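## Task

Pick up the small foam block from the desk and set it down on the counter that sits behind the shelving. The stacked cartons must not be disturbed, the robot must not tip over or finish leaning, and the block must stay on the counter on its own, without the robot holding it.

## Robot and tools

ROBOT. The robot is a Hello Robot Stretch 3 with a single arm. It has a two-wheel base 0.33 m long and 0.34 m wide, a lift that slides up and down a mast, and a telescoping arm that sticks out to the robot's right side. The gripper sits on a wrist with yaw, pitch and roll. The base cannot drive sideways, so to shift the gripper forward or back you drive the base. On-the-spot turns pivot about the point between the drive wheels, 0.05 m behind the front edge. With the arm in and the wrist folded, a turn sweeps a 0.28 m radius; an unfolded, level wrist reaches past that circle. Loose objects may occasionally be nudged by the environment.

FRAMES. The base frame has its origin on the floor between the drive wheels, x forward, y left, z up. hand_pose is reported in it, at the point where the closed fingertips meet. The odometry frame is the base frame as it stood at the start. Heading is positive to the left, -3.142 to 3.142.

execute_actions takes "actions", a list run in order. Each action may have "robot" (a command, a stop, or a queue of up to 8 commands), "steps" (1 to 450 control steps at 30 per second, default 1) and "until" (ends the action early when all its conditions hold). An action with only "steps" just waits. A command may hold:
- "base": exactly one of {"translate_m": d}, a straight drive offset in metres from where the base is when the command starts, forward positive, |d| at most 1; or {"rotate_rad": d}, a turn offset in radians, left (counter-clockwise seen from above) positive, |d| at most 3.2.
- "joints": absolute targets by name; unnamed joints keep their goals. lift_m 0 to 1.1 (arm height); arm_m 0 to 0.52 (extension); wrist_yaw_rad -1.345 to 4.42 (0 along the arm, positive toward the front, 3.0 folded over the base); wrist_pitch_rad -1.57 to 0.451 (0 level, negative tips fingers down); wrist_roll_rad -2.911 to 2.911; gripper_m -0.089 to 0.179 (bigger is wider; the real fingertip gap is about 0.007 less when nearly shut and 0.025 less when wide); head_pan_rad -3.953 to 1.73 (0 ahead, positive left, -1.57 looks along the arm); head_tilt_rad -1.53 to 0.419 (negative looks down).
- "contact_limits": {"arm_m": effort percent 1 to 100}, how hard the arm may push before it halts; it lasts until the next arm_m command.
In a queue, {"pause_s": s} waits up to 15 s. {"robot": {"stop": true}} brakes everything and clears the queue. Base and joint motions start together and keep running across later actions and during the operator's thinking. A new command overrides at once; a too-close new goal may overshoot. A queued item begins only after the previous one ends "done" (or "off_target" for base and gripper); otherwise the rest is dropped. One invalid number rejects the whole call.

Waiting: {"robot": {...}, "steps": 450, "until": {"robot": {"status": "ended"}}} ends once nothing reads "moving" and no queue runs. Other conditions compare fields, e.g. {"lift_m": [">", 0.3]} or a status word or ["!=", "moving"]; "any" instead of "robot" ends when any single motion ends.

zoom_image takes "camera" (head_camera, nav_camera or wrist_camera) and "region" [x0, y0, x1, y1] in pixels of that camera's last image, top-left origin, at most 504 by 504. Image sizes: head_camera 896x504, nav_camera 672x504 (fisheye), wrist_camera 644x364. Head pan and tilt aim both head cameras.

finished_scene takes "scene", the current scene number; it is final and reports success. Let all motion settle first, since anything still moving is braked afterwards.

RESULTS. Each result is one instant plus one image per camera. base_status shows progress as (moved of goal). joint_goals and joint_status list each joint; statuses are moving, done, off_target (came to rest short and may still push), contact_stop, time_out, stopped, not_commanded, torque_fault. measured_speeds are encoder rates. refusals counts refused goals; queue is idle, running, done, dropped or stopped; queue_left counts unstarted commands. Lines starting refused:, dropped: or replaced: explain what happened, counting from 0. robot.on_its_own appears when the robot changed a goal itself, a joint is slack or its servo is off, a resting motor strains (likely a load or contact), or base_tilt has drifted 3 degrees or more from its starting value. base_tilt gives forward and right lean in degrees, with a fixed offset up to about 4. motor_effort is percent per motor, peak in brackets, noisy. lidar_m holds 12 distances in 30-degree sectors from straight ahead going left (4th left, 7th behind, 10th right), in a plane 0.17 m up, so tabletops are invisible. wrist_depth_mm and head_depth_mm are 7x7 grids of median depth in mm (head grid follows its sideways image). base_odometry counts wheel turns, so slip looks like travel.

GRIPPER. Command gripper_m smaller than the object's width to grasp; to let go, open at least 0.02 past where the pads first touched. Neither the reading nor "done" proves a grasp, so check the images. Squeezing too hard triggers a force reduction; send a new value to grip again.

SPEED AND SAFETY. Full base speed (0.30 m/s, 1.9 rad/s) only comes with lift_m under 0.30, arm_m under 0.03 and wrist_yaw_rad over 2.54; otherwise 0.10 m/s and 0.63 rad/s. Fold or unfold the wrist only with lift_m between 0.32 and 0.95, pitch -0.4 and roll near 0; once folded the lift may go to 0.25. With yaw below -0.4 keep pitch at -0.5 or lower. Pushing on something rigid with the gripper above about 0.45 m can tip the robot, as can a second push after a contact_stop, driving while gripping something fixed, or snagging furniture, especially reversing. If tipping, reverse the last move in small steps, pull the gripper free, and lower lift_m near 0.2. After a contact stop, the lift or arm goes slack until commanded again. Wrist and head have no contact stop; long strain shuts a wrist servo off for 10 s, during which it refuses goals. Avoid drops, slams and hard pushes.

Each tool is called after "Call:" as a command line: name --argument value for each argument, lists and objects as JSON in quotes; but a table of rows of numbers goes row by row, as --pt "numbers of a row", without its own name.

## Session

Call:
execute_actions --actions '[]'

Scene clock: 0.00 s.
robot.base_odometry: x=+0.000 y=+0.000 heading=+0.000 (m, m, rad; robot's odometry frame)
robot.turned_by_wheels: +0.000 (rad since the last result)
robot.turned_by_imu: +0.000 (rad since the last result)
robot.base_tilt: forward=-2.1 right=+2.3 (deg)
robot.lidar_m: 1.37 1.79 1.14 0.96 0.96 1.06 0.86 0.83 0.92 1.43 2.80 2.07
robot.head_depth_mm: 1710 2118 2121 2098 2077 1770 1319 / 1728 2054 2011 2014 2011 1746 1227 / 1750 1972 1947 1947 1954 1713 1203 / 1750 1890 1889 1881 1871 1686 1133 / 1793 1821 1813 1812 1812 1663 1076 / 1730 1746 1746 1740 1739 1692 1717 / 1697 1694 1681 1673 1675 1661 1659
robot.base_status: not_commanded
robot.joint_positions: lift_m=+0.414 arm_m=-0.002 wrist_yaw_rad=+2.989 wrist_pitch_rad=-0.553 wrist_roll_rad=-0.003 gripper_m=+0.037 head_pan_rad=+0.011 head_tilt_rad=-0.021
robot.joint_goals: lift_m=+0.414 arm_m=-0.002 wrist_yaw_rad=+2.989 wrist_pitch_rad=-0.553 wrist_roll_rad=-0.003 gripper_m=+0.037 head_pan_rad=+0.011 head_tilt_rad=-0.021
robot.joint_status: lift_m=not_commanded arm_m=not_commanded wrist_yaw_rad=not_commanded wrist_pitch_rad=not_commanded wrist_roll_rad=not_commanded gripper_m=not_commanded head_pan_rad=not_commanded head_tilt_rad=not_commanded
robot.measured_speeds: translate_m=+0.000 rotate_rad=+0.000 lift_m=+0.000 arm_m=+0.000 wrist_yaw_rad=+0.000 wrist_pitch_rad=+0.000 wrist_roll_rad=+0.000 head_pan_rad=+0.000 head_tilt_rad=+0.000
robot: refusals=0 queue=idle queue_left=0
robot.motor_effort: left_wheel=+0 right_wheel=+0 lift_m=+22 arm_m=+0 wrist_yaw_rad=+0 wrist_pitch_rad=+4 wrist_roll_rad=-1 gripper_m=+0 head_pan_rad=+0 head_tilt_rad=+1 (%)
robot.hand_pose: x=+0.0100 y=+0.0603 z=+0.3981 quat_wxyz=(+0.244, +0.692, +0.141, +0.665) (m; robot's base frame)
robot.wrist_depth_mm: 745 - 925 - - - - / 803 - - - - - - / 853 937 - - - 976 961 / 889 898 867 846 829 802 798 / 764 741 - 704 710 682 668 / 647 641 623 609 - 592 580 / 562 557 - - 525 516 512
pictures: head_camera (sideways: a quarter turn clockwise sets it upright), nav_camera (sideways: a quarter turn counterclockwise sets it upright), wrist_camera
Images, in order (width x height): head_camera 896x504, nav_camera 672x504, wrist_camera 644x364.

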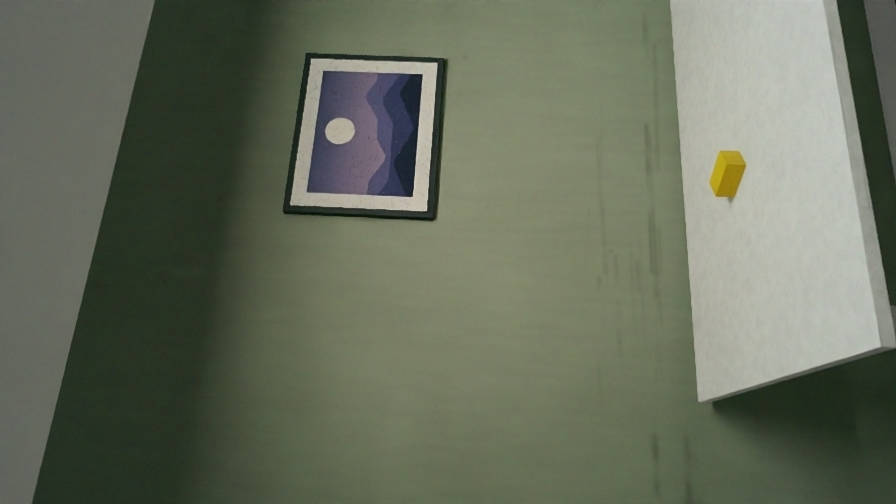

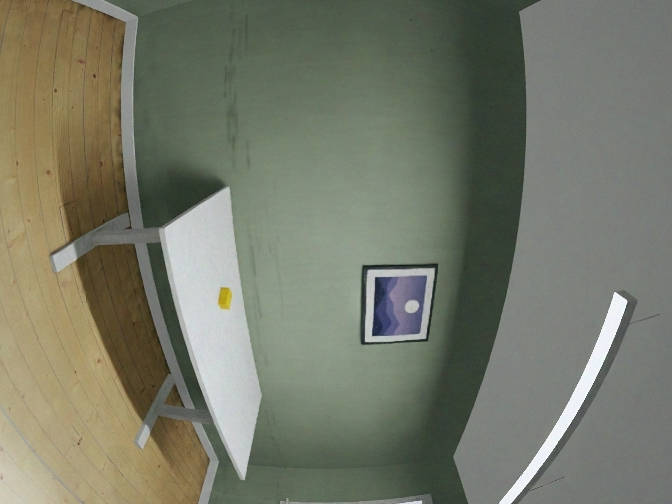

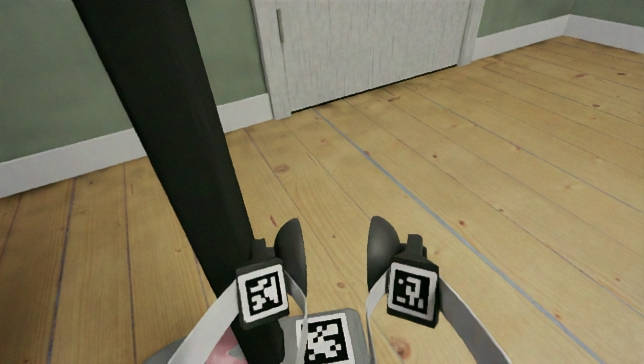

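Call:
execute_actions --actions '[{"robot":[{"base":{"rotate_rad":-0.42},"joints":{"lift_m":0.28,"head_pan_rad":-1.57,"head_tilt_rad":-0.7}},{"base":{"translate_m":0.95}},{"base":{"rotate_rad":2.31}},{"joints":{"lift_m":0.9,"wrist_pitch_rad":-0.4}},{"joints":{"wrist_yaw_rad":0,"gripper_m":0.15}},{"joints":{"wrist_pitch_rad":-0.9,"arm_m":0.2}}],"steps":450,"until":{"robot":{"status":"ended"}}},{"steps":300,"until":{"robot":{"status":"ended"}}}]'

Scene clock: 26.27 s.
robot.base_odometry: x=+0.867 y=-0.387 heading=+1.890 (m, m, rad; robot's odometry frame)
robot.turned_by_wheels: +1.890 (rad since the last result)
robot.turned_by_imu: +1.865 (rad since the last result)
robot.base_tilt: forward=-2.0 right=+2.3 (deg)
robot.lidar_m: 1.59 1.63 1.59 1.50 1.85 2.06 2.15 1.13 1.16 1.10 0.70 1.51
robot.head_depth_mm: 920 1018 1153 - 723 629 1142 / 919 1025 1126 - 725 630 1133 / 917 1024 1149 - 718 628 1132 / 920 1021 1155 974 727 625 1135 / 920 1025 1148 967 758 623 1135 / 915 1025 1143 959 757 620 1122 / 920 1022 1143 952 752 617 1100
robot.base_status: done (rotate_rad +2.3099 of +2.3100)
robot.joint_positions: lift_m=+0.899 arm_m=+0.200 wrist_yaw_rad=+0.001 wrist_pitch_rad=-0.908 wrist_roll_rad=-0.003 gripper_m=+0.150 head_pan_rad=-1.563 head_tilt_rad=-0.692
robot.joint_goals: lift_m=+0.900 arm_m=+0.200 wrist_yaw_rad=+0.000 wrist_pitch_rad=-0.900 wrist_roll_rad=-0.003 gripper_m=+0.150 head_pan_rad=-1.570 head_tilt_rad=-0.700
robot.joint_status: lift_m=done arm_m=done wrist_yaw_rad=done wrist_pitch_rad=done wrist_roll_rad=not_commanded gripper_m=done head_pan_rad=done head_tilt_rad=done
robot.measured_speeds: translate_m=+0.000 rotate_rad=+0.000 lift_m=+0.000 arm_m=+0.000 wrist_yaw_rad=+0.000 wrist_pitch_rad=+0.000 wrist_roll_rad=+0.000 head_pan_rad=+0.000 head_tilt_rad=+0.000
robot: refusals=0 queue=done queue_left=0
robot.motor_effort: left_wheel=-1(6) right_wheel=+2(15) lift_m=+31(33) arm_m=+2(2) wrist_yaw_rad=-1(3) wrist_pitch_rad=+2(7) wrist_roll_rad=+0(1) gripper_m=+0(100) head_pan_rad=-4(48) head_tilt_rad=-3(27) (%)
robot.hand_pose: x=-0.0214 y=-0.4833 z=+0.8213 quat_wxyz=(+0.637, +0.311, -0.634, -0.310) (m; robot's base frame)
robot.wrist_depth_mm: 464 444 437 425 415 400 391 / 407 396 386 327 366 359 350 / 360 352 345 334 328 321 317 / 325 316 312 306 299 293 287 / 297 293 284 280 274 273 264 / 272 - 264 258 254 251 244 / 254 243 243 240 235 231 226
pictures: head_camera (sideways: a quarter turn clockwise sets it upright), nav_camera (sideways: a quarter turn counterclockwise sets it upright), wrist_camera
Images, in order (width x height): head_camera 896x504, nav_camera 672x504, wrist_camera 644x364.

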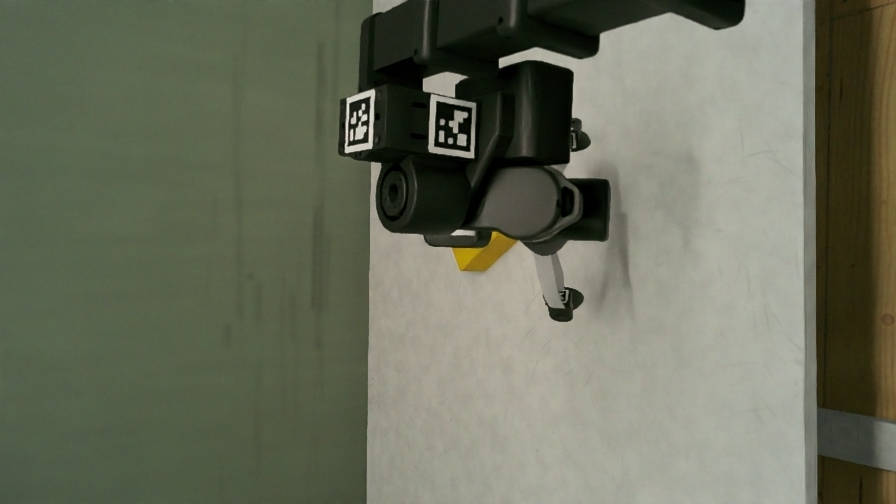

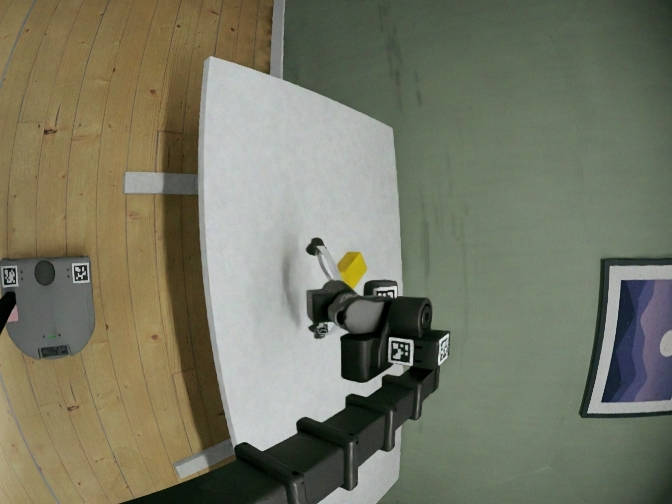

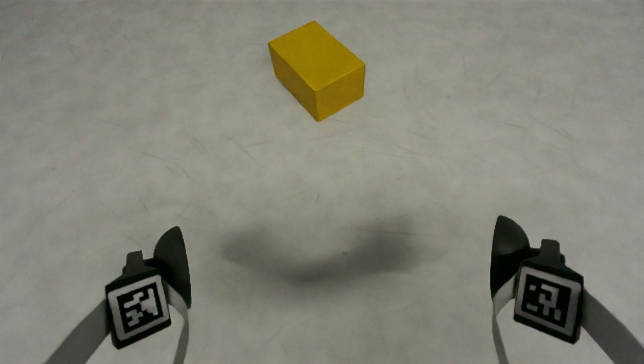

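Call:
execute_actions --actions '[{"robot":[{"joints":{"arm_m":0.36}},{"joints":{"arm_m":0.41,"lift_m":0.82}}],"steps":300,"until":{"robot":{"status":"ended"}}}]'

Scene clock: 34.20 s.
robot.base_odometry: x=+0.867 y=-0.387 heading=+1.890 (m, m, rad; robot's odometry frame)
robot.turned_by_wheels: +0.000 (rad since the last result)
robot.turned_by_imu: -0.001 (rad since the last result)
robot.base_tilt: forward=-2.1 right=+2.3 (deg)
robot.lidar_m: 1.59 1.62 1.59 1.50 1.85 2.05 2.15 1.12 1.16 1.10 0.70 1.50
robot.head_depth_mm: 914 1020 1156 1029 - - 1168 / 918 1023 1127 - 742 628 1145 / 918 1020 1109 - 764 625 1133 / 914 1020 1151 992 761 626 1132 / 918 1022 1147 968 757 624 1134 / 915 1019 1145 967 755 621 1129 / 918 1025 1132 955 751 620 1092
robot.base_status: done (rotate_rad +2.3099 of +2.3100)
robot.joint_positions: lift_m=+0.821 arm_m=+0.410 wrist_yaw_rad=+0.001 wrist_pitch_rad=-0.909 wrist_roll_rad=-0.003 gripper_m=+0.150 head_pan_rad=-1.563 head_tilt_rad=-0.692
robot.joint_goals: lift_m=+0.820 arm_m=+0.410 wrist_yaw_rad=+0.000 wrist_pitch_rad=-0.900 wrist_roll_rad=-0.003 gripper_m=+0.150 head_pan_rad=-1.570 head_tilt_rad=-0.700
robot.joint_status: lift_m=done arm_m=done wrist_yaw_rad=done wrist_pitch_rad=done wrist_roll_rad=not_commanded gripper_m=done head_pan_rad=done head_tilt_rad=done
robot.measured_speeds: translate_m=+0.000 rotate_rad=+0.000 lift_m=+0.000 arm_m=+0.000 wrist_yaw_rad=+0.000 wrist_pitch_rad=+0.000 wrist_roll_rad=+0.000 head_pan_rad=+0.000 head_tilt_rad=+0.000
robot: refusals=0 queue=done queue_left=0
robot.motor_effort: left_wheel=-1(1) right_wheel=+2(2) lift_m=+11(29) arm_m=+2(3) wrist_yaw_rad=-1(1) wrist_pitch_rad=+2(2) wrist_roll_rad=+0(0) gripper_m=+1(0) head_pan_rad=-3(4) head_tilt_rad=-3(4) (%)
robot.hand_pose: x=-0.0214 y=-0.6931 z=+0.7423 quat_wxyz=(+0.636, +0.312, -0.634, -0.310) (m; robot's base frame)
robot.wrist_depth_mm: 323 312 301 293 286 277 271 / 281 274 267 259 254 248 242 / 251 245 241 231 230 224 220 / 227 222 167 161 209 204 201 / 206 204 193 147 188 191 185 / 188 - 182 137 174 174 171 / 177 170 170 165 164 160 157
pictures: head_camera (sideways: a quarter turn clockwise sets it upright), nav_camera (sideways: a quarter turn counterclockwise sets it upright), wrist_camera
Images, in order (width x height): head_camera 896x504, nav_camera 672x504, wrist_camera 644x364.

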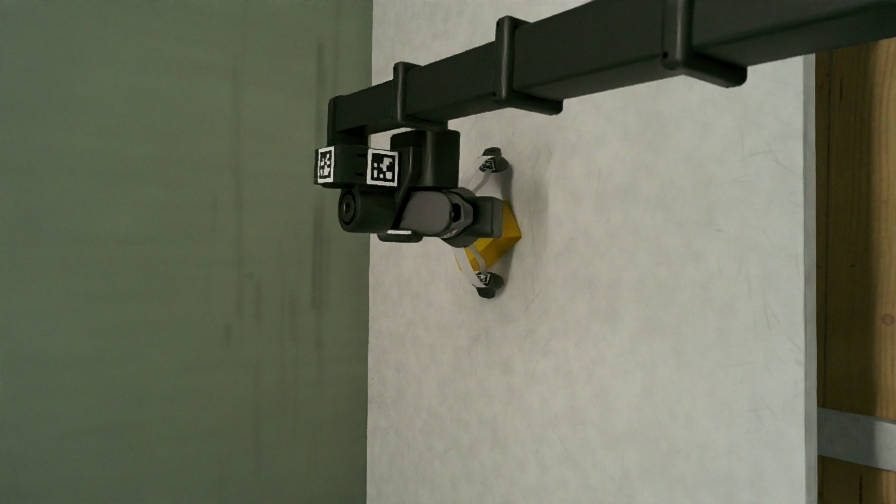

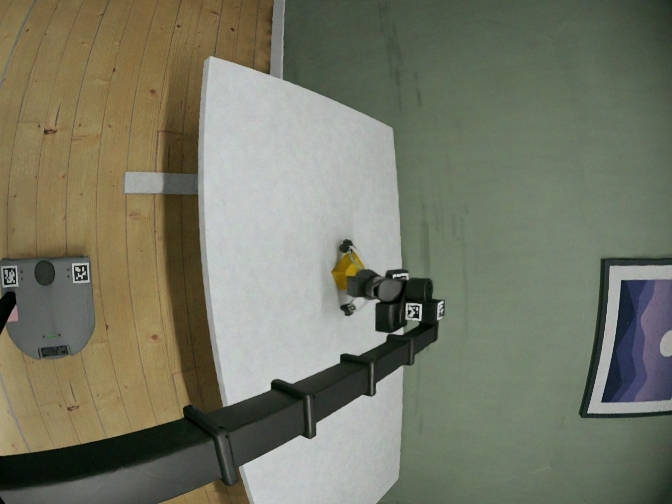

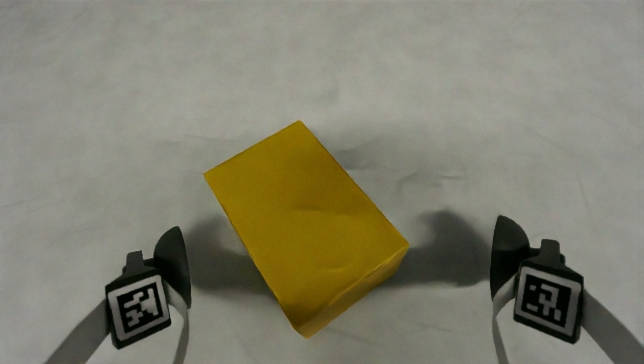

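Call:
execute_actions --actions '[{"robot":[{"joints":{"arm_m":0.43}},{"joints":{"gripper_m":0.03}},{"joints":{"lift_m":0.9}},{"joints":{"arm_m":0.0,"wrist_pitch_rad":-0.4}},{"joints":{"wrist_yaw_rad":3.0,"head_pan_rad":1.57,"head_tilt_rad":-0.2}},{"joints":{"lift_m":0.28}}],"steps":450,"until":{"robot":{"status":"ended"}}},{"steps":300,"until":{"robot":{"status":"ended"}}}]'

Scene clock: 54.13 s.
robot.base_odometry: x=+0.867 y=-0.387 heading=+1.890 (m, m, rad; robot's odometry frame)
robot.turned_by_wheels: +0.000 (rad since the last result)
robot.turned_by_imu: -0.002 (rad since the last result)
robot.base_tilt: forward=-2.1 right=+2.3 (deg)
robot.lidar_m: 1.59 1.63 1.59 1.50 1.85 2.06 2.14 1.13 1.16 1.10 0.70 1.50
robot.head_depth_mm: 2116 1859 1898 1516 1599 1650 1671 / 1545 1853 1893 1512 1669 1643 1660 / 1444 1841 1893 1595 2028 1712 1669 / 2312 3542 3597 3122 1996 2116 1674 / 2626 3517 3630 3197 3219 2442 1783 / 2653 3530 3576 3119 3261 2411 1779 / 2255 1709 1745 1804 1856 1900 1683
robot.base_status: done (rotate_rad +2.3099 of +2.3100)
robot.joint_positions: lift_m=+0.281 arm_m=+0.000 wrist_yaw_rad=+2.997 wrist_pitch_rad=-0.423 wrist_roll_rad=-0.003 gripper_m=+0.035 head_pan_rad=+1.563 head_tilt_rad=-0.211
robot.joint_goals: lift_m=+0.280 arm_m=+0.000 wrist_yaw_rad=+3.000 wrist_pitch_rad=-0.400 wrist_roll_rad=-0.003 gripper_m=+0.033 head_pan_rad=+1.570 head_tilt_rad=-0.200
robot.joint_status: lift_m=done arm_m=done wrist_yaw_rad=done wrist_pitch_rad=done wrist_roll_rad=not_commanded gripper_m=done head_pan_rad=done head_tilt_rad=done
robot.measured_speeds: translate_m=+0.000 rotate_rad=+0.000 lift_m=+0.000 arm_m=+0.000 wrist_yaw_rad=+0.000 wrist_pitch_rad=+0.000 wrist_roll_rad=+0.000 head_pan_rad=+0.000 head_tilt_rad=+0.000
robot: refusals=0 queue=done queue_left=0
robot.motor_effort: left_wheel=-1(2) right_wheel=+2(4) lift_m=+11(32) arm_m=-1(1) wrist_yaw_rad=+2(2) wrist_pitch_rad=+7(8) wrist_roll_rad=+0(0) gripper_m=-25(100) head_pan_rad=+4(48) head_tilt_rad=+3(23) (%)
robot.hand_pose: x=+0.0110 y=+0.0763 z=+0.2921 quat_wxyz=(+0.198, +0.699, +0.099, +0.680) (m; robot's base frame)
robot.wrist_depth_mm: - - - - - - - / - - - - - - - / - - - - - 982 955 / 871 835 795 160 761 744 714 / 676 664 149 147 605 597 588 / 559 545 - 136 135 509 488 / 474 - - 126 129 425 425
pictures: head_camera (sideways: a quarter turn clockwise sets it upright), nav_camera (sideways: a quarter turn counterclockwise sets it upright), wrist_camera
Images, in order (width x height): head_camera 896x504, nav_camera 672x504, wrist_camera 644x364.

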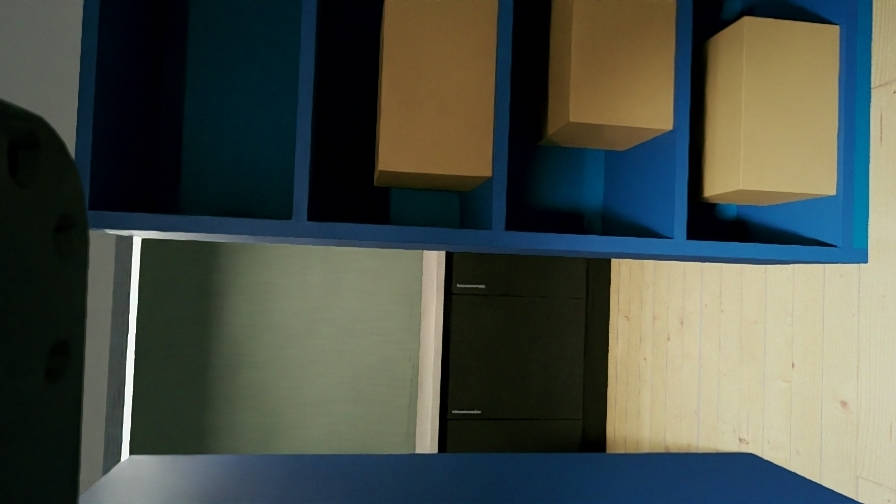

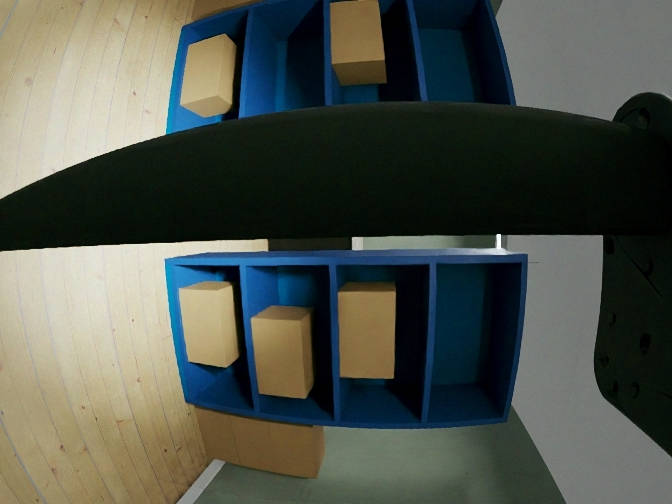

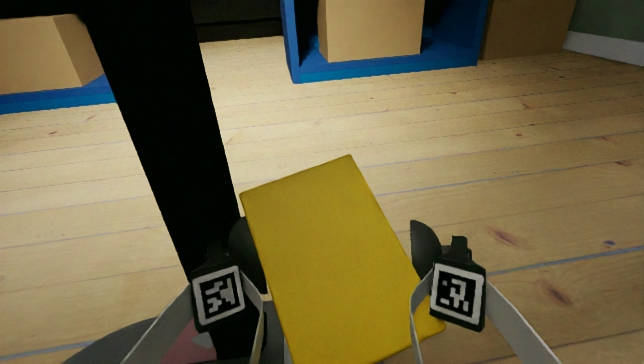

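Call:
execute_actions --actions '[{"robot":[{"base":{"translate_m":-0.38},"joints":{"head_pan_rad":0,"head_tilt_rad":-0.5}},{"base":{"rotate_rad":1.58}},{"base":{"translate_m":0.8}}],"steps":450,"until":{"robot":{"status":"ended"}}}]'

Scene clock: 68.43 s.
robot.base_odometry: x=+0.229 y=-1.006 heading=-2.813 (m, m, rad; robot's odometry frame)
robot.turned_by_wheels: +1.580 (rad since the last result)
robot.turned_by_imu: +1.560 (rad since the last result)
robot.base_tilt: forward=-2.1 right=+2.3 (deg)
robot.lidar_m: 0.86 0.71 0.96 1.80 1.85 1.58 1.91 1.59 2.04 1.96 1.04 0.80
robot.head_depth_mm: 2474 2666 2283 1181 1156 1142 1134 / 2441 2647 2298 2472 2236 1638 1367 / 2452 2652 2308 2460 2217 1689 1360 / 2443 2644 2273 2458 2190 1674 1361 / 2444 2629 2276 2459 2191 1666 1351 / 865 887 911 931 956 985 1029 / 572 605 654 717 1162 937 1263
robot.base_status: done (translate_m +0.8000 of +0.8000)
robot.joint_positions: lift_m=+0.281 arm_m=+0.000 wrist_yaw_rad=+2.998 wrist_pitch_rad=-0.423 wrist_roll_rad=-0.003 gripper_m=+0.035 head_pan_rad=+0.007 head_tilt_rad=-0.495
robot.joint_goals: lift_m=+0.280 arm_m=+0.000 wrist_yaw_rad=+3.000 wrist_pitch_rad=-0.400 wrist_roll_rad=-0.003 gripper_m=+0.033 head_pan_rad=+0.000 head_tilt_rad=-0.500
robot.joint_status: lift_m=done arm_m=done wrist_yaw_rad=done wrist_pitch_rad=done wrist_roll_rad=not_commanded gripper_m=done head_pan_rad=done head_tilt_rad=done
robot.measured_speeds: translate_m=+0.000 rotate_rad=+0.000 lift_m=+0.000 arm_m=+0.000 wrist_yaw_rad=+0.000 wrist_pitch_rad=+0.000 wrist_roll_rad=+0.000 head_pan_rad=+0.000 head_tilt_rad=+0.000
robot: refusals=0 queue=done queue_left=0
robot.motor_effort: left_wheel=-1(8) right_wheel=+1(14) lift_m=+11(11) arm_m=-1(1) wrist_yaw_rad=+1(2) wrist_pitch_rad=+7(7) wrist_roll_rad=+0(0) gripper_m=-24(24) head_pan_rad=-3(50) head_tilt_rad=-2(16) (%)
robot.hand_pose: x=+0.0108 y=+0.0763 z=+0.2921 quat_wxyz=(+0.198, +0.699, +0.099, +0.680) (m; robot's base frame)
robot.wrist_depth_mm: - - - - - - 717 / - - - - - - 729 / - - - - - 910 743 / 868 851 818 160 750 742 681 / 680 651 148 146 609 599 587 / 557 550 - 135 135 509 492 / 472 - - 126 129 424 424
pictures: head_camera (sideways: a quarter turn clockwise sets it upright), nav_camera (sideways: a quarter turn counterclockwise sets it upright), wrist_camera
Images, in order (width x height): head_camera 896x504, nav_camera 672x504, wrist_camera 644x364.

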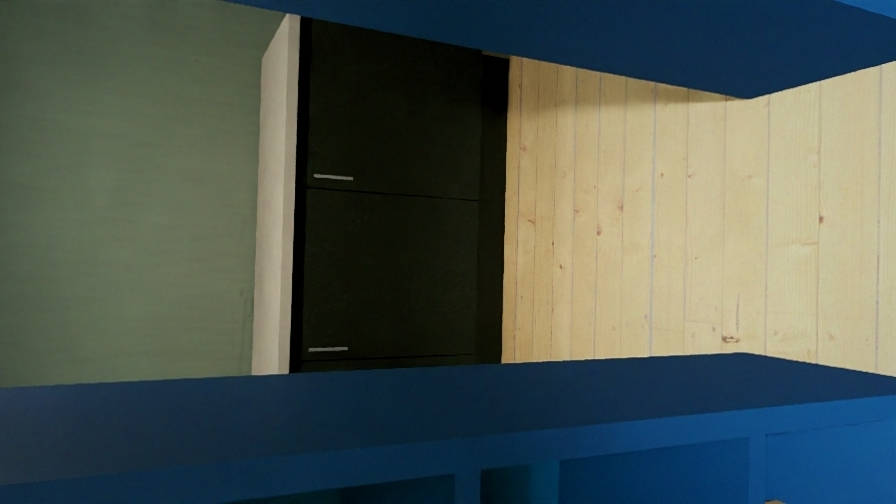

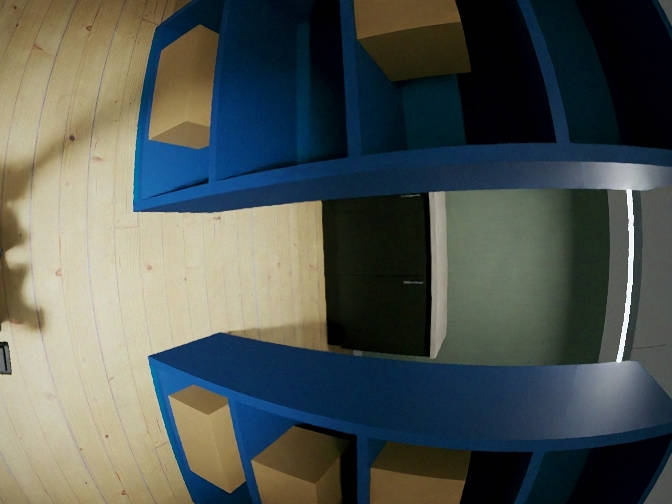

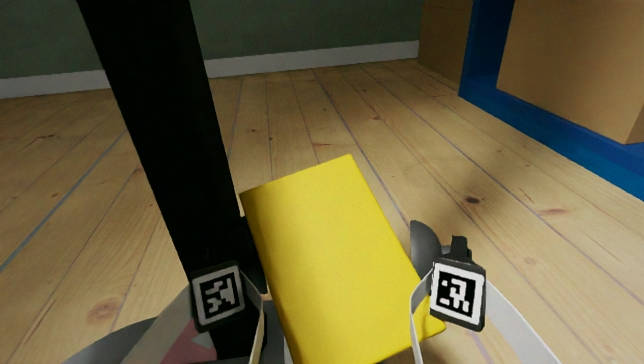

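Call:
execute_actions --actions '[{"robot":[{"base":{"rotate_rad":-0.05}},{"base":{"translate_m":1.0}},{"base":{"translate_m":0.75}},{"base":{"rotate_rad":1.62}},{"joints":{"lift_m":0.95,"head_pan_rad":-1.57,"head_tilt_rad":-0.7}},{"joints":{"wrist_yaw_rad":0}},{"joints":{"lift_m":1.05}}],"steps":450,"until":{"robot":{"status":"ended"}}},{"steps":300,"until":{"robot":{"status":"ended"}}}]'

Scene clock: 96.20 s.
robot.base_odometry: x=-1.453 y=-1.487 heading=-1.243 (m, m, rad; robot's odometry frame)
robot.turned_by_wheels: +1.570 (rad since the last result)
robot.turned_by_imu: +1.545 (rad since the last result)
robot.base_tilt: forward=-2.1 right=+2.3 (deg)
robot.lidar_m: 1.97 0.92 0.70 1.11 0.72 0.81 1.79 0.77 0.54 0.51 0.52 0.68
robot.head_depth_mm: 922 1003 - - - - 1053 / 916 1000 - - - - 1140 / 916 1000 - - - - 1144 / 921 1022 920 379 696 830 1035 / 917 1017 891 642 676 817 1035 / 911 1019 885 640 672 817 1028 / 907 1014 875 638 672 812 1025
robot.base_status: done (rotate_rad +1.6199 of +1.6200)
robot.joint_positions: lift_m=+1.049 arm_m=+0.000 wrist_yaw_rad=+0.003 wrist_pitch_rad=-0.423 wrist_roll_rad=-0.003 gripper_m=+0.035 head_pan_rad=-1.563 head_tilt_rad=-0.691
robot.joint_goals: lift_m=+1.050 arm_m=+0.000 wrist_yaw_rad=+0.000 wrist_pitch_rad=-0.400 wrist_roll_rad=-0.003 gripper_m=+0.033 head_pan_rad=-1.570 head_tilt_rad=-0.700
robot.joint_status: lift_m=done arm_m=done wrist_yaw_rad=done wrist_pitch_rad=done wrist_roll_rad=not_commanded gripper_m=done head_pan_rad=done head_tilt_rad=done
robot.measured_speeds: translate_m=+0.000 rotate_rad=+0.000 lift_m=+0.000 arm_m=+0.000 wrist_yaw_rad=+0.000 wrist_pitch_rad=+0.000 wrist_roll_rad=+0.000 head_pan_rad=+0.000 head_tilt_rad=+0.000
robot: refusals=0 queue=done queue_left=0
robot.motor_effort: left_wheel=-1(7) right_wheel=+2(15) lift_m=+31(32) arm_m=-2(1) wrist_yaw_rad=-2(2) wrist_pitch_rad=+7(7) wrist_roll_rad=+0(0) gripper_m=-25(24) head_pan_rad=-3(46) head_tilt_rad=-3(14) (%)
robot.hand_pose: x=-0.0209 y=-0.3690 z=+1.0610 quat_wxyz=(+0.693, +0.150, -0.690, -0.147) (m; robot's base frame)
robot.wrist_depth_mm: 758 761 771 771 782 792 788 / 821 823 831 851 846 838 858 / 791 767 725 701 669 644 615 / 570 556 541 160 506 483 474 / 446 431 410 147 400 394 382 / 365 358 - 136 135 354 362 / 415 418 428 126 129 453 457
pictures: head_camera (sideways: a quarter turn clockwise sets it upright), nav_camera (sideways: a quarter turn counterclockwise sets it upright), wrist_camera
Images, in order (width x height): head_camera 896x504, nav_camera 672x504, wrist_camera 644x364.

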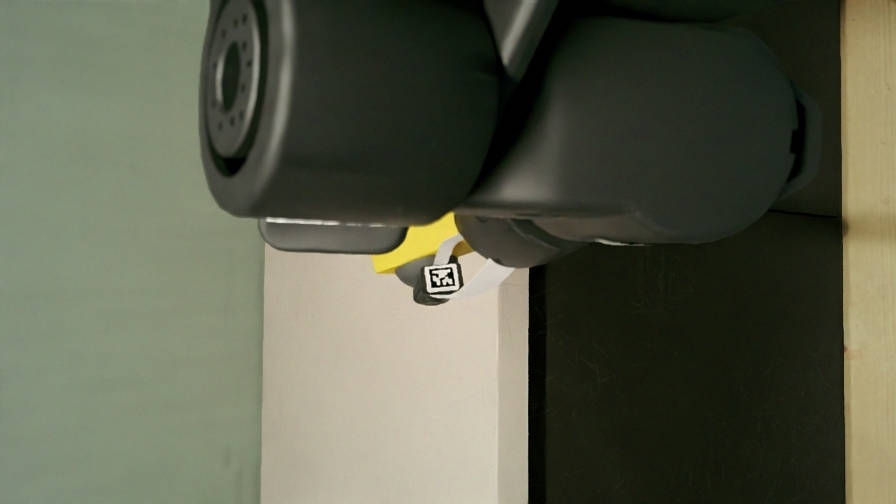

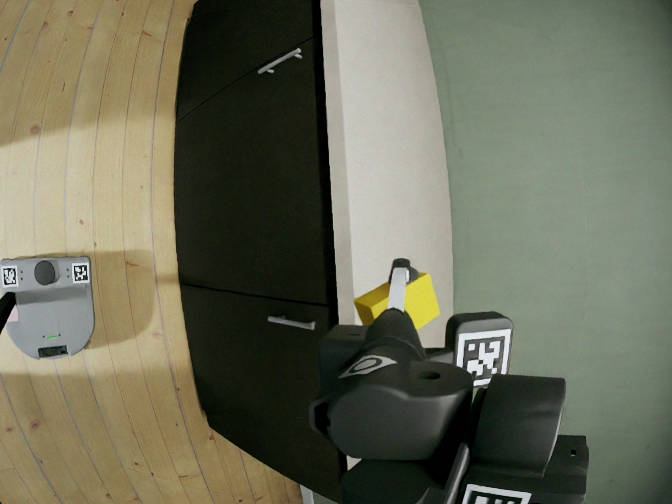

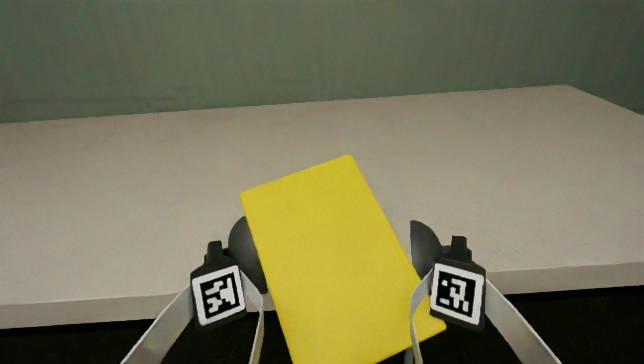

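Call:
execute_actions --actions '[{"robot":[{"joints":{"arm_m":0.45}},{"joints":{"wrist_pitch_rad":-0.9}},{"joints":{"lift_m":1.0}},{"joints":{"gripper_m":0.15}},{"joints":{"lift_m":1.08}},{"joints":{"arm_m":0.1}}],"steps":450,"until":{"robot":{"status":"ended"}}}]'

Scene clock: 105.40 s.
robot.base_odometry: x=-1.453 y=-1.487 heading=-1.243 (m, m, rad; robot's odometry frame)
robot.turned_by_wheels: +0.000 (rad since the last result)
robot.turned_by_imu: -0.001 (rad since the last result)
robot.base_tilt: forward=-2.1 right=+2.3 (deg)
robot.lidar_m: 1.97 0.91 0.70 1.11 0.72 0.81 1.79 0.77 0.54 0.51 0.52 0.68
robot.head_depth_mm: 912 - 912 655 688 831 1054 / 902 1049 900 654 684 827 1053 / 905 - 812 649 682 825 1044 / 916 1021 844 646 679 822 1039 / 915 1012 893 641 677 820 1033 / 909 1013 884 642 675 814 1025 / 913 1009 876 637 672 814 1018
robot.base_status: done (rotate_rad +1.6199 of +1.6200)
robot.joint_positions: lift_m=+1.006 arm_m=+0.450 wrist_yaw_rad=+0.002 wrist_pitch_rad=-0.888 wrist_roll_rad=-0.007 gripper_m=+0.035 head_pan_rad=-1.563 head_tilt_rad=-0.692
robot.joint_goals: lift_m=+1.006 arm_m=+0.450 wrist_yaw_rad=+0.000 wrist_pitch_rad=-0.900 wrist_roll_rad=-0.007 gripper_m=+0.033 head_pan_rad=-1.570 head_tilt_rad=-0.700
robot.joint_status: lift_m=contact_stop arm_m=done wrist_yaw_rad=done wrist_pitch_rad=done wrist_roll_rad=not_commanded gripper_m=done head_pan_rad=done head_tilt_rad=done
robot.measured_speeds: translate_m=+0.000 rotate_rad=+0.000 lift_m=-0.003 arm_m=+0.000 wrist_yaw_rad=+0.000 wrist_pitch_rad=+0.168 wrist_roll_rad=-0.024 head_pan_rad=+0.000 head_tilt_rad=+0.000
robot: refusals=0 queue=dropped queue_left=0
robot.on_its_own: lift_m is slack since a contact_stop, until your next command for it (your +1.000 is given up)
robot.motor_effort: left_wheel=-1(1) right_wheel=+2(2) lift_m=+19(32) arm_m=+3(3) wrist_yaw_rad=-2(2) wrist_pitch_rad=-10(10) wrist_roll_rad=+2(2) gripper_m=-24(24) head_pan_rad=-3(4) head_tilt_rad=-3(4) (%)
robot.hand_pose: x=-0.0214 y=-0.7378 z=+0.9308 quat_wxyz=(+0.641, +0.305, -0.636, -0.302) (m; robot's base frame)
robot.wrist_depth_mm: 334 325 312 302 294 287 281 / 290 282 274 268 261 256 250 / 254 250 244 239 234 228 223 / 228 224 219 161 211 206 203 / 206 204 199 146 191 190 185 / 189 187 - 134 134 175 171 / 174 173 168 123 125 161 159
pictures: head_camera (sideways: a quarter turn clockwise sets it upright), nav_camera (sideways: a quarter turn counterclockwise sets it upright), wrist_camera
dropped: robot: command 2 of its queue: lift_m: contact_stop
Images, in order (width x height): head_camera 896x504, nav_camera 672x504, wrist_camera 644x364.

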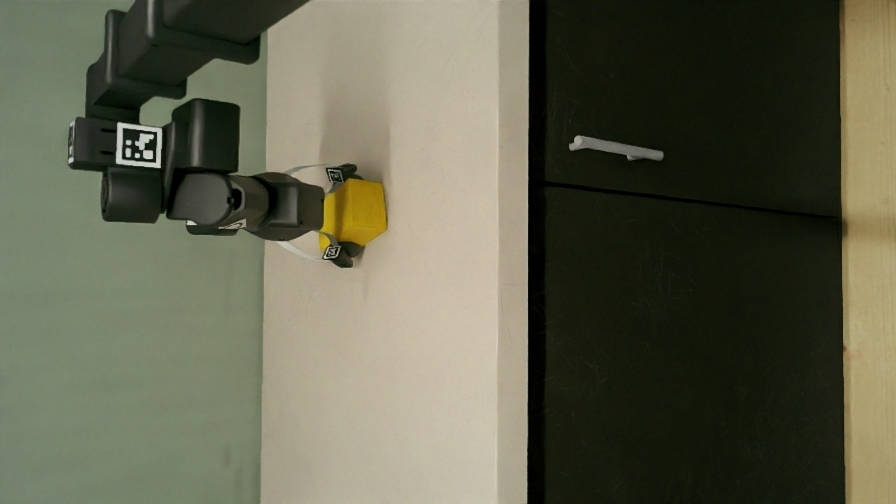

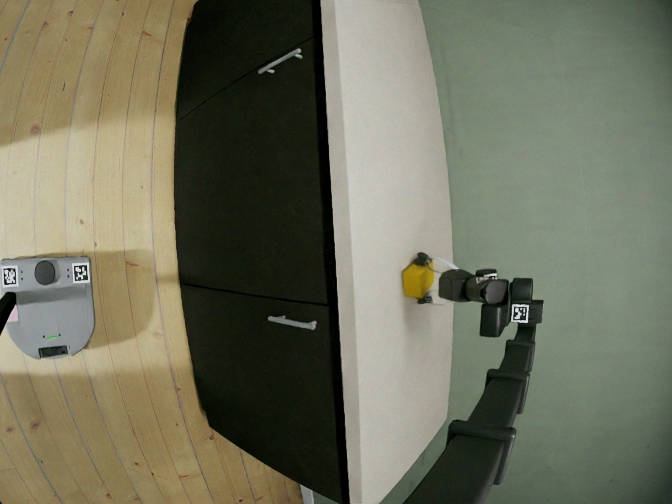

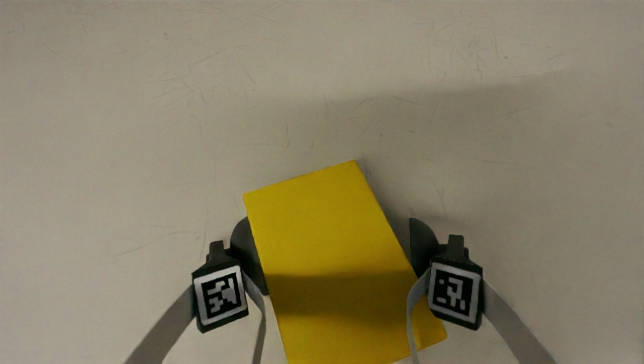

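Call:
execute_actions --actions '[{"robot":[{"joints":{"gripper_m":0.15}},{"joints":{"lift_m":1.09}},{"joints":{"arm_m":0.3}}],"steps":450,"until":{"robot":{"status":"ended"}}}]'

Scene clock: 113.37 s.
robot.base_odometry: x=-1.453 y=-1.487 heading=-1.243 (m, m, rad; robot's odometry frame)
robot.turned_by_wheels: +0.000 (rad since the last result)
robot.turned_by_imu: -0.001 (rad since the last result)
robot.base_tilt: forward=-2.0 right=+2.3 (deg)
robot.lidar_m: 1.96 0.92 0.70 1.11 0.72 0.81 1.78 0.77 0.54 0.51 0.52 0.68
robot.head_depth_mm: 922 1042 904 655 684 831 1058 / - 1036 909 651 683 826 1055 / - - 809 649 683 821 1040 / 911 1021 825 644 677 818 1038 / 911 1016 888 643 678 819 1030 / 910 1021 883 637 674 814 1024 / 906 1017 876 636 672 810 1021
robot.base_status: done (rotate_rad +1.6200 of +1.6200)
robot.joint_positions: lift_m=+1.089 arm_m=+0.300 wrist_yaw_rad=+0.002 wrist_pitch_rad=-0.909 wrist_roll_rad=-0.007 gripper_m=+0.150 head_pan_rad=-1.563 head_tilt_rad=-0.692
robot.joint_goals: lift_m=+1.090 arm_m=+0.300 wrist_yaw_rad=+0.000 wrist_pitch_rad=-0.900 wrist_roll_rad=-0.007 gripper_m=+0.150 head_pan_rad=-1.570 head_tilt_rad=-0.700
robot.joint_status: lift_m=done arm_m=done wrist_yaw_rad=done wrist_pitch_rad=done wrist_roll_rad=not_commanded gripper_m=done head_pan_rad=done head_tilt_rad=done
robot.measured_speeds: translate_m=+0.000 rotate_rad=+0.000 lift_m=+0.000 arm_m=+0.000 wrist_yaw_rad=+0.000 wrist_pitch_rad=+0.000 wrist_roll_rad=+0.000 head_pan_rad=+0.000 head_tilt_rad=+0.000
robot: refusals=0 queue=done queue_left=0
robot.motor_effort: left_wheel=-1(3) right_wheel=+1(6) lift_m=+31(34) arm_m=-2(2) wrist_yaw_rad=-1(1) wrist_pitch_rad=+2(9) wrist_roll_rad=+2(2) gripper_m=-1(100) head_pan_rad=-3(3) head_tilt_rad=-2(2) (%)
robot.hand_pose: x=-0.0214 y=-0.5836 z=+1.0112 quat_wxyz=(+0.638, +0.312, -0.632, -0.309) (m; robot's base frame)
robot.wrist_depth_mm: 458 446 431 422 411 403 391 / 401 392 382 374 366 359 348 / 358 350 345 283 324 323 316 / 324 319 309 298 299 296 288 / 296 295 286 279 275 273 266 / 271 - 262 258 253 250 246 / 253 243 243 240 235 230 226
pictures: head_camera (sideways: a quarter turn clockwise sets it upright), nav_camera (sideways: a quarter turn counterclockwise sets it upright), wrist_camera
Images, in order (width x height): head_camera 896x504, nav_camera 672x504, wrist_camera 644x364.

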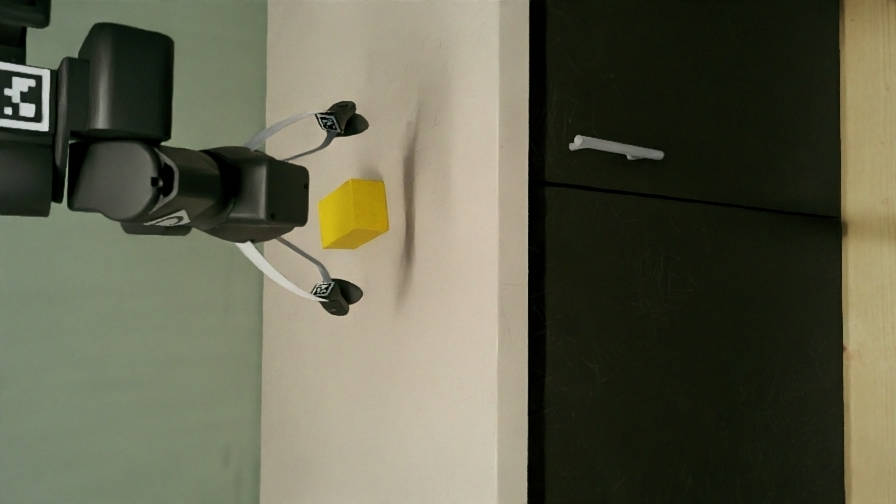

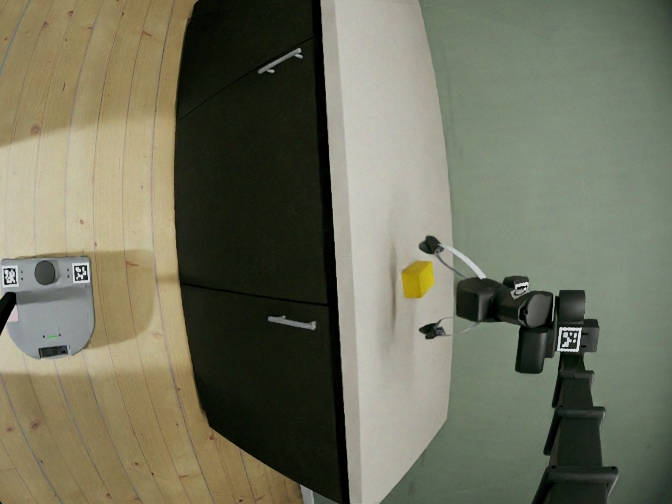

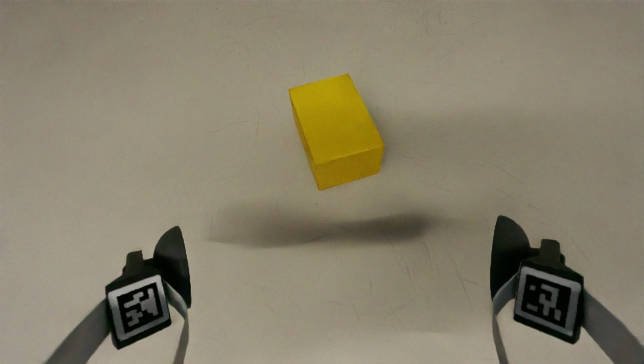

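Call:
finished_scene --scene 2

The scene is finished: the task was done.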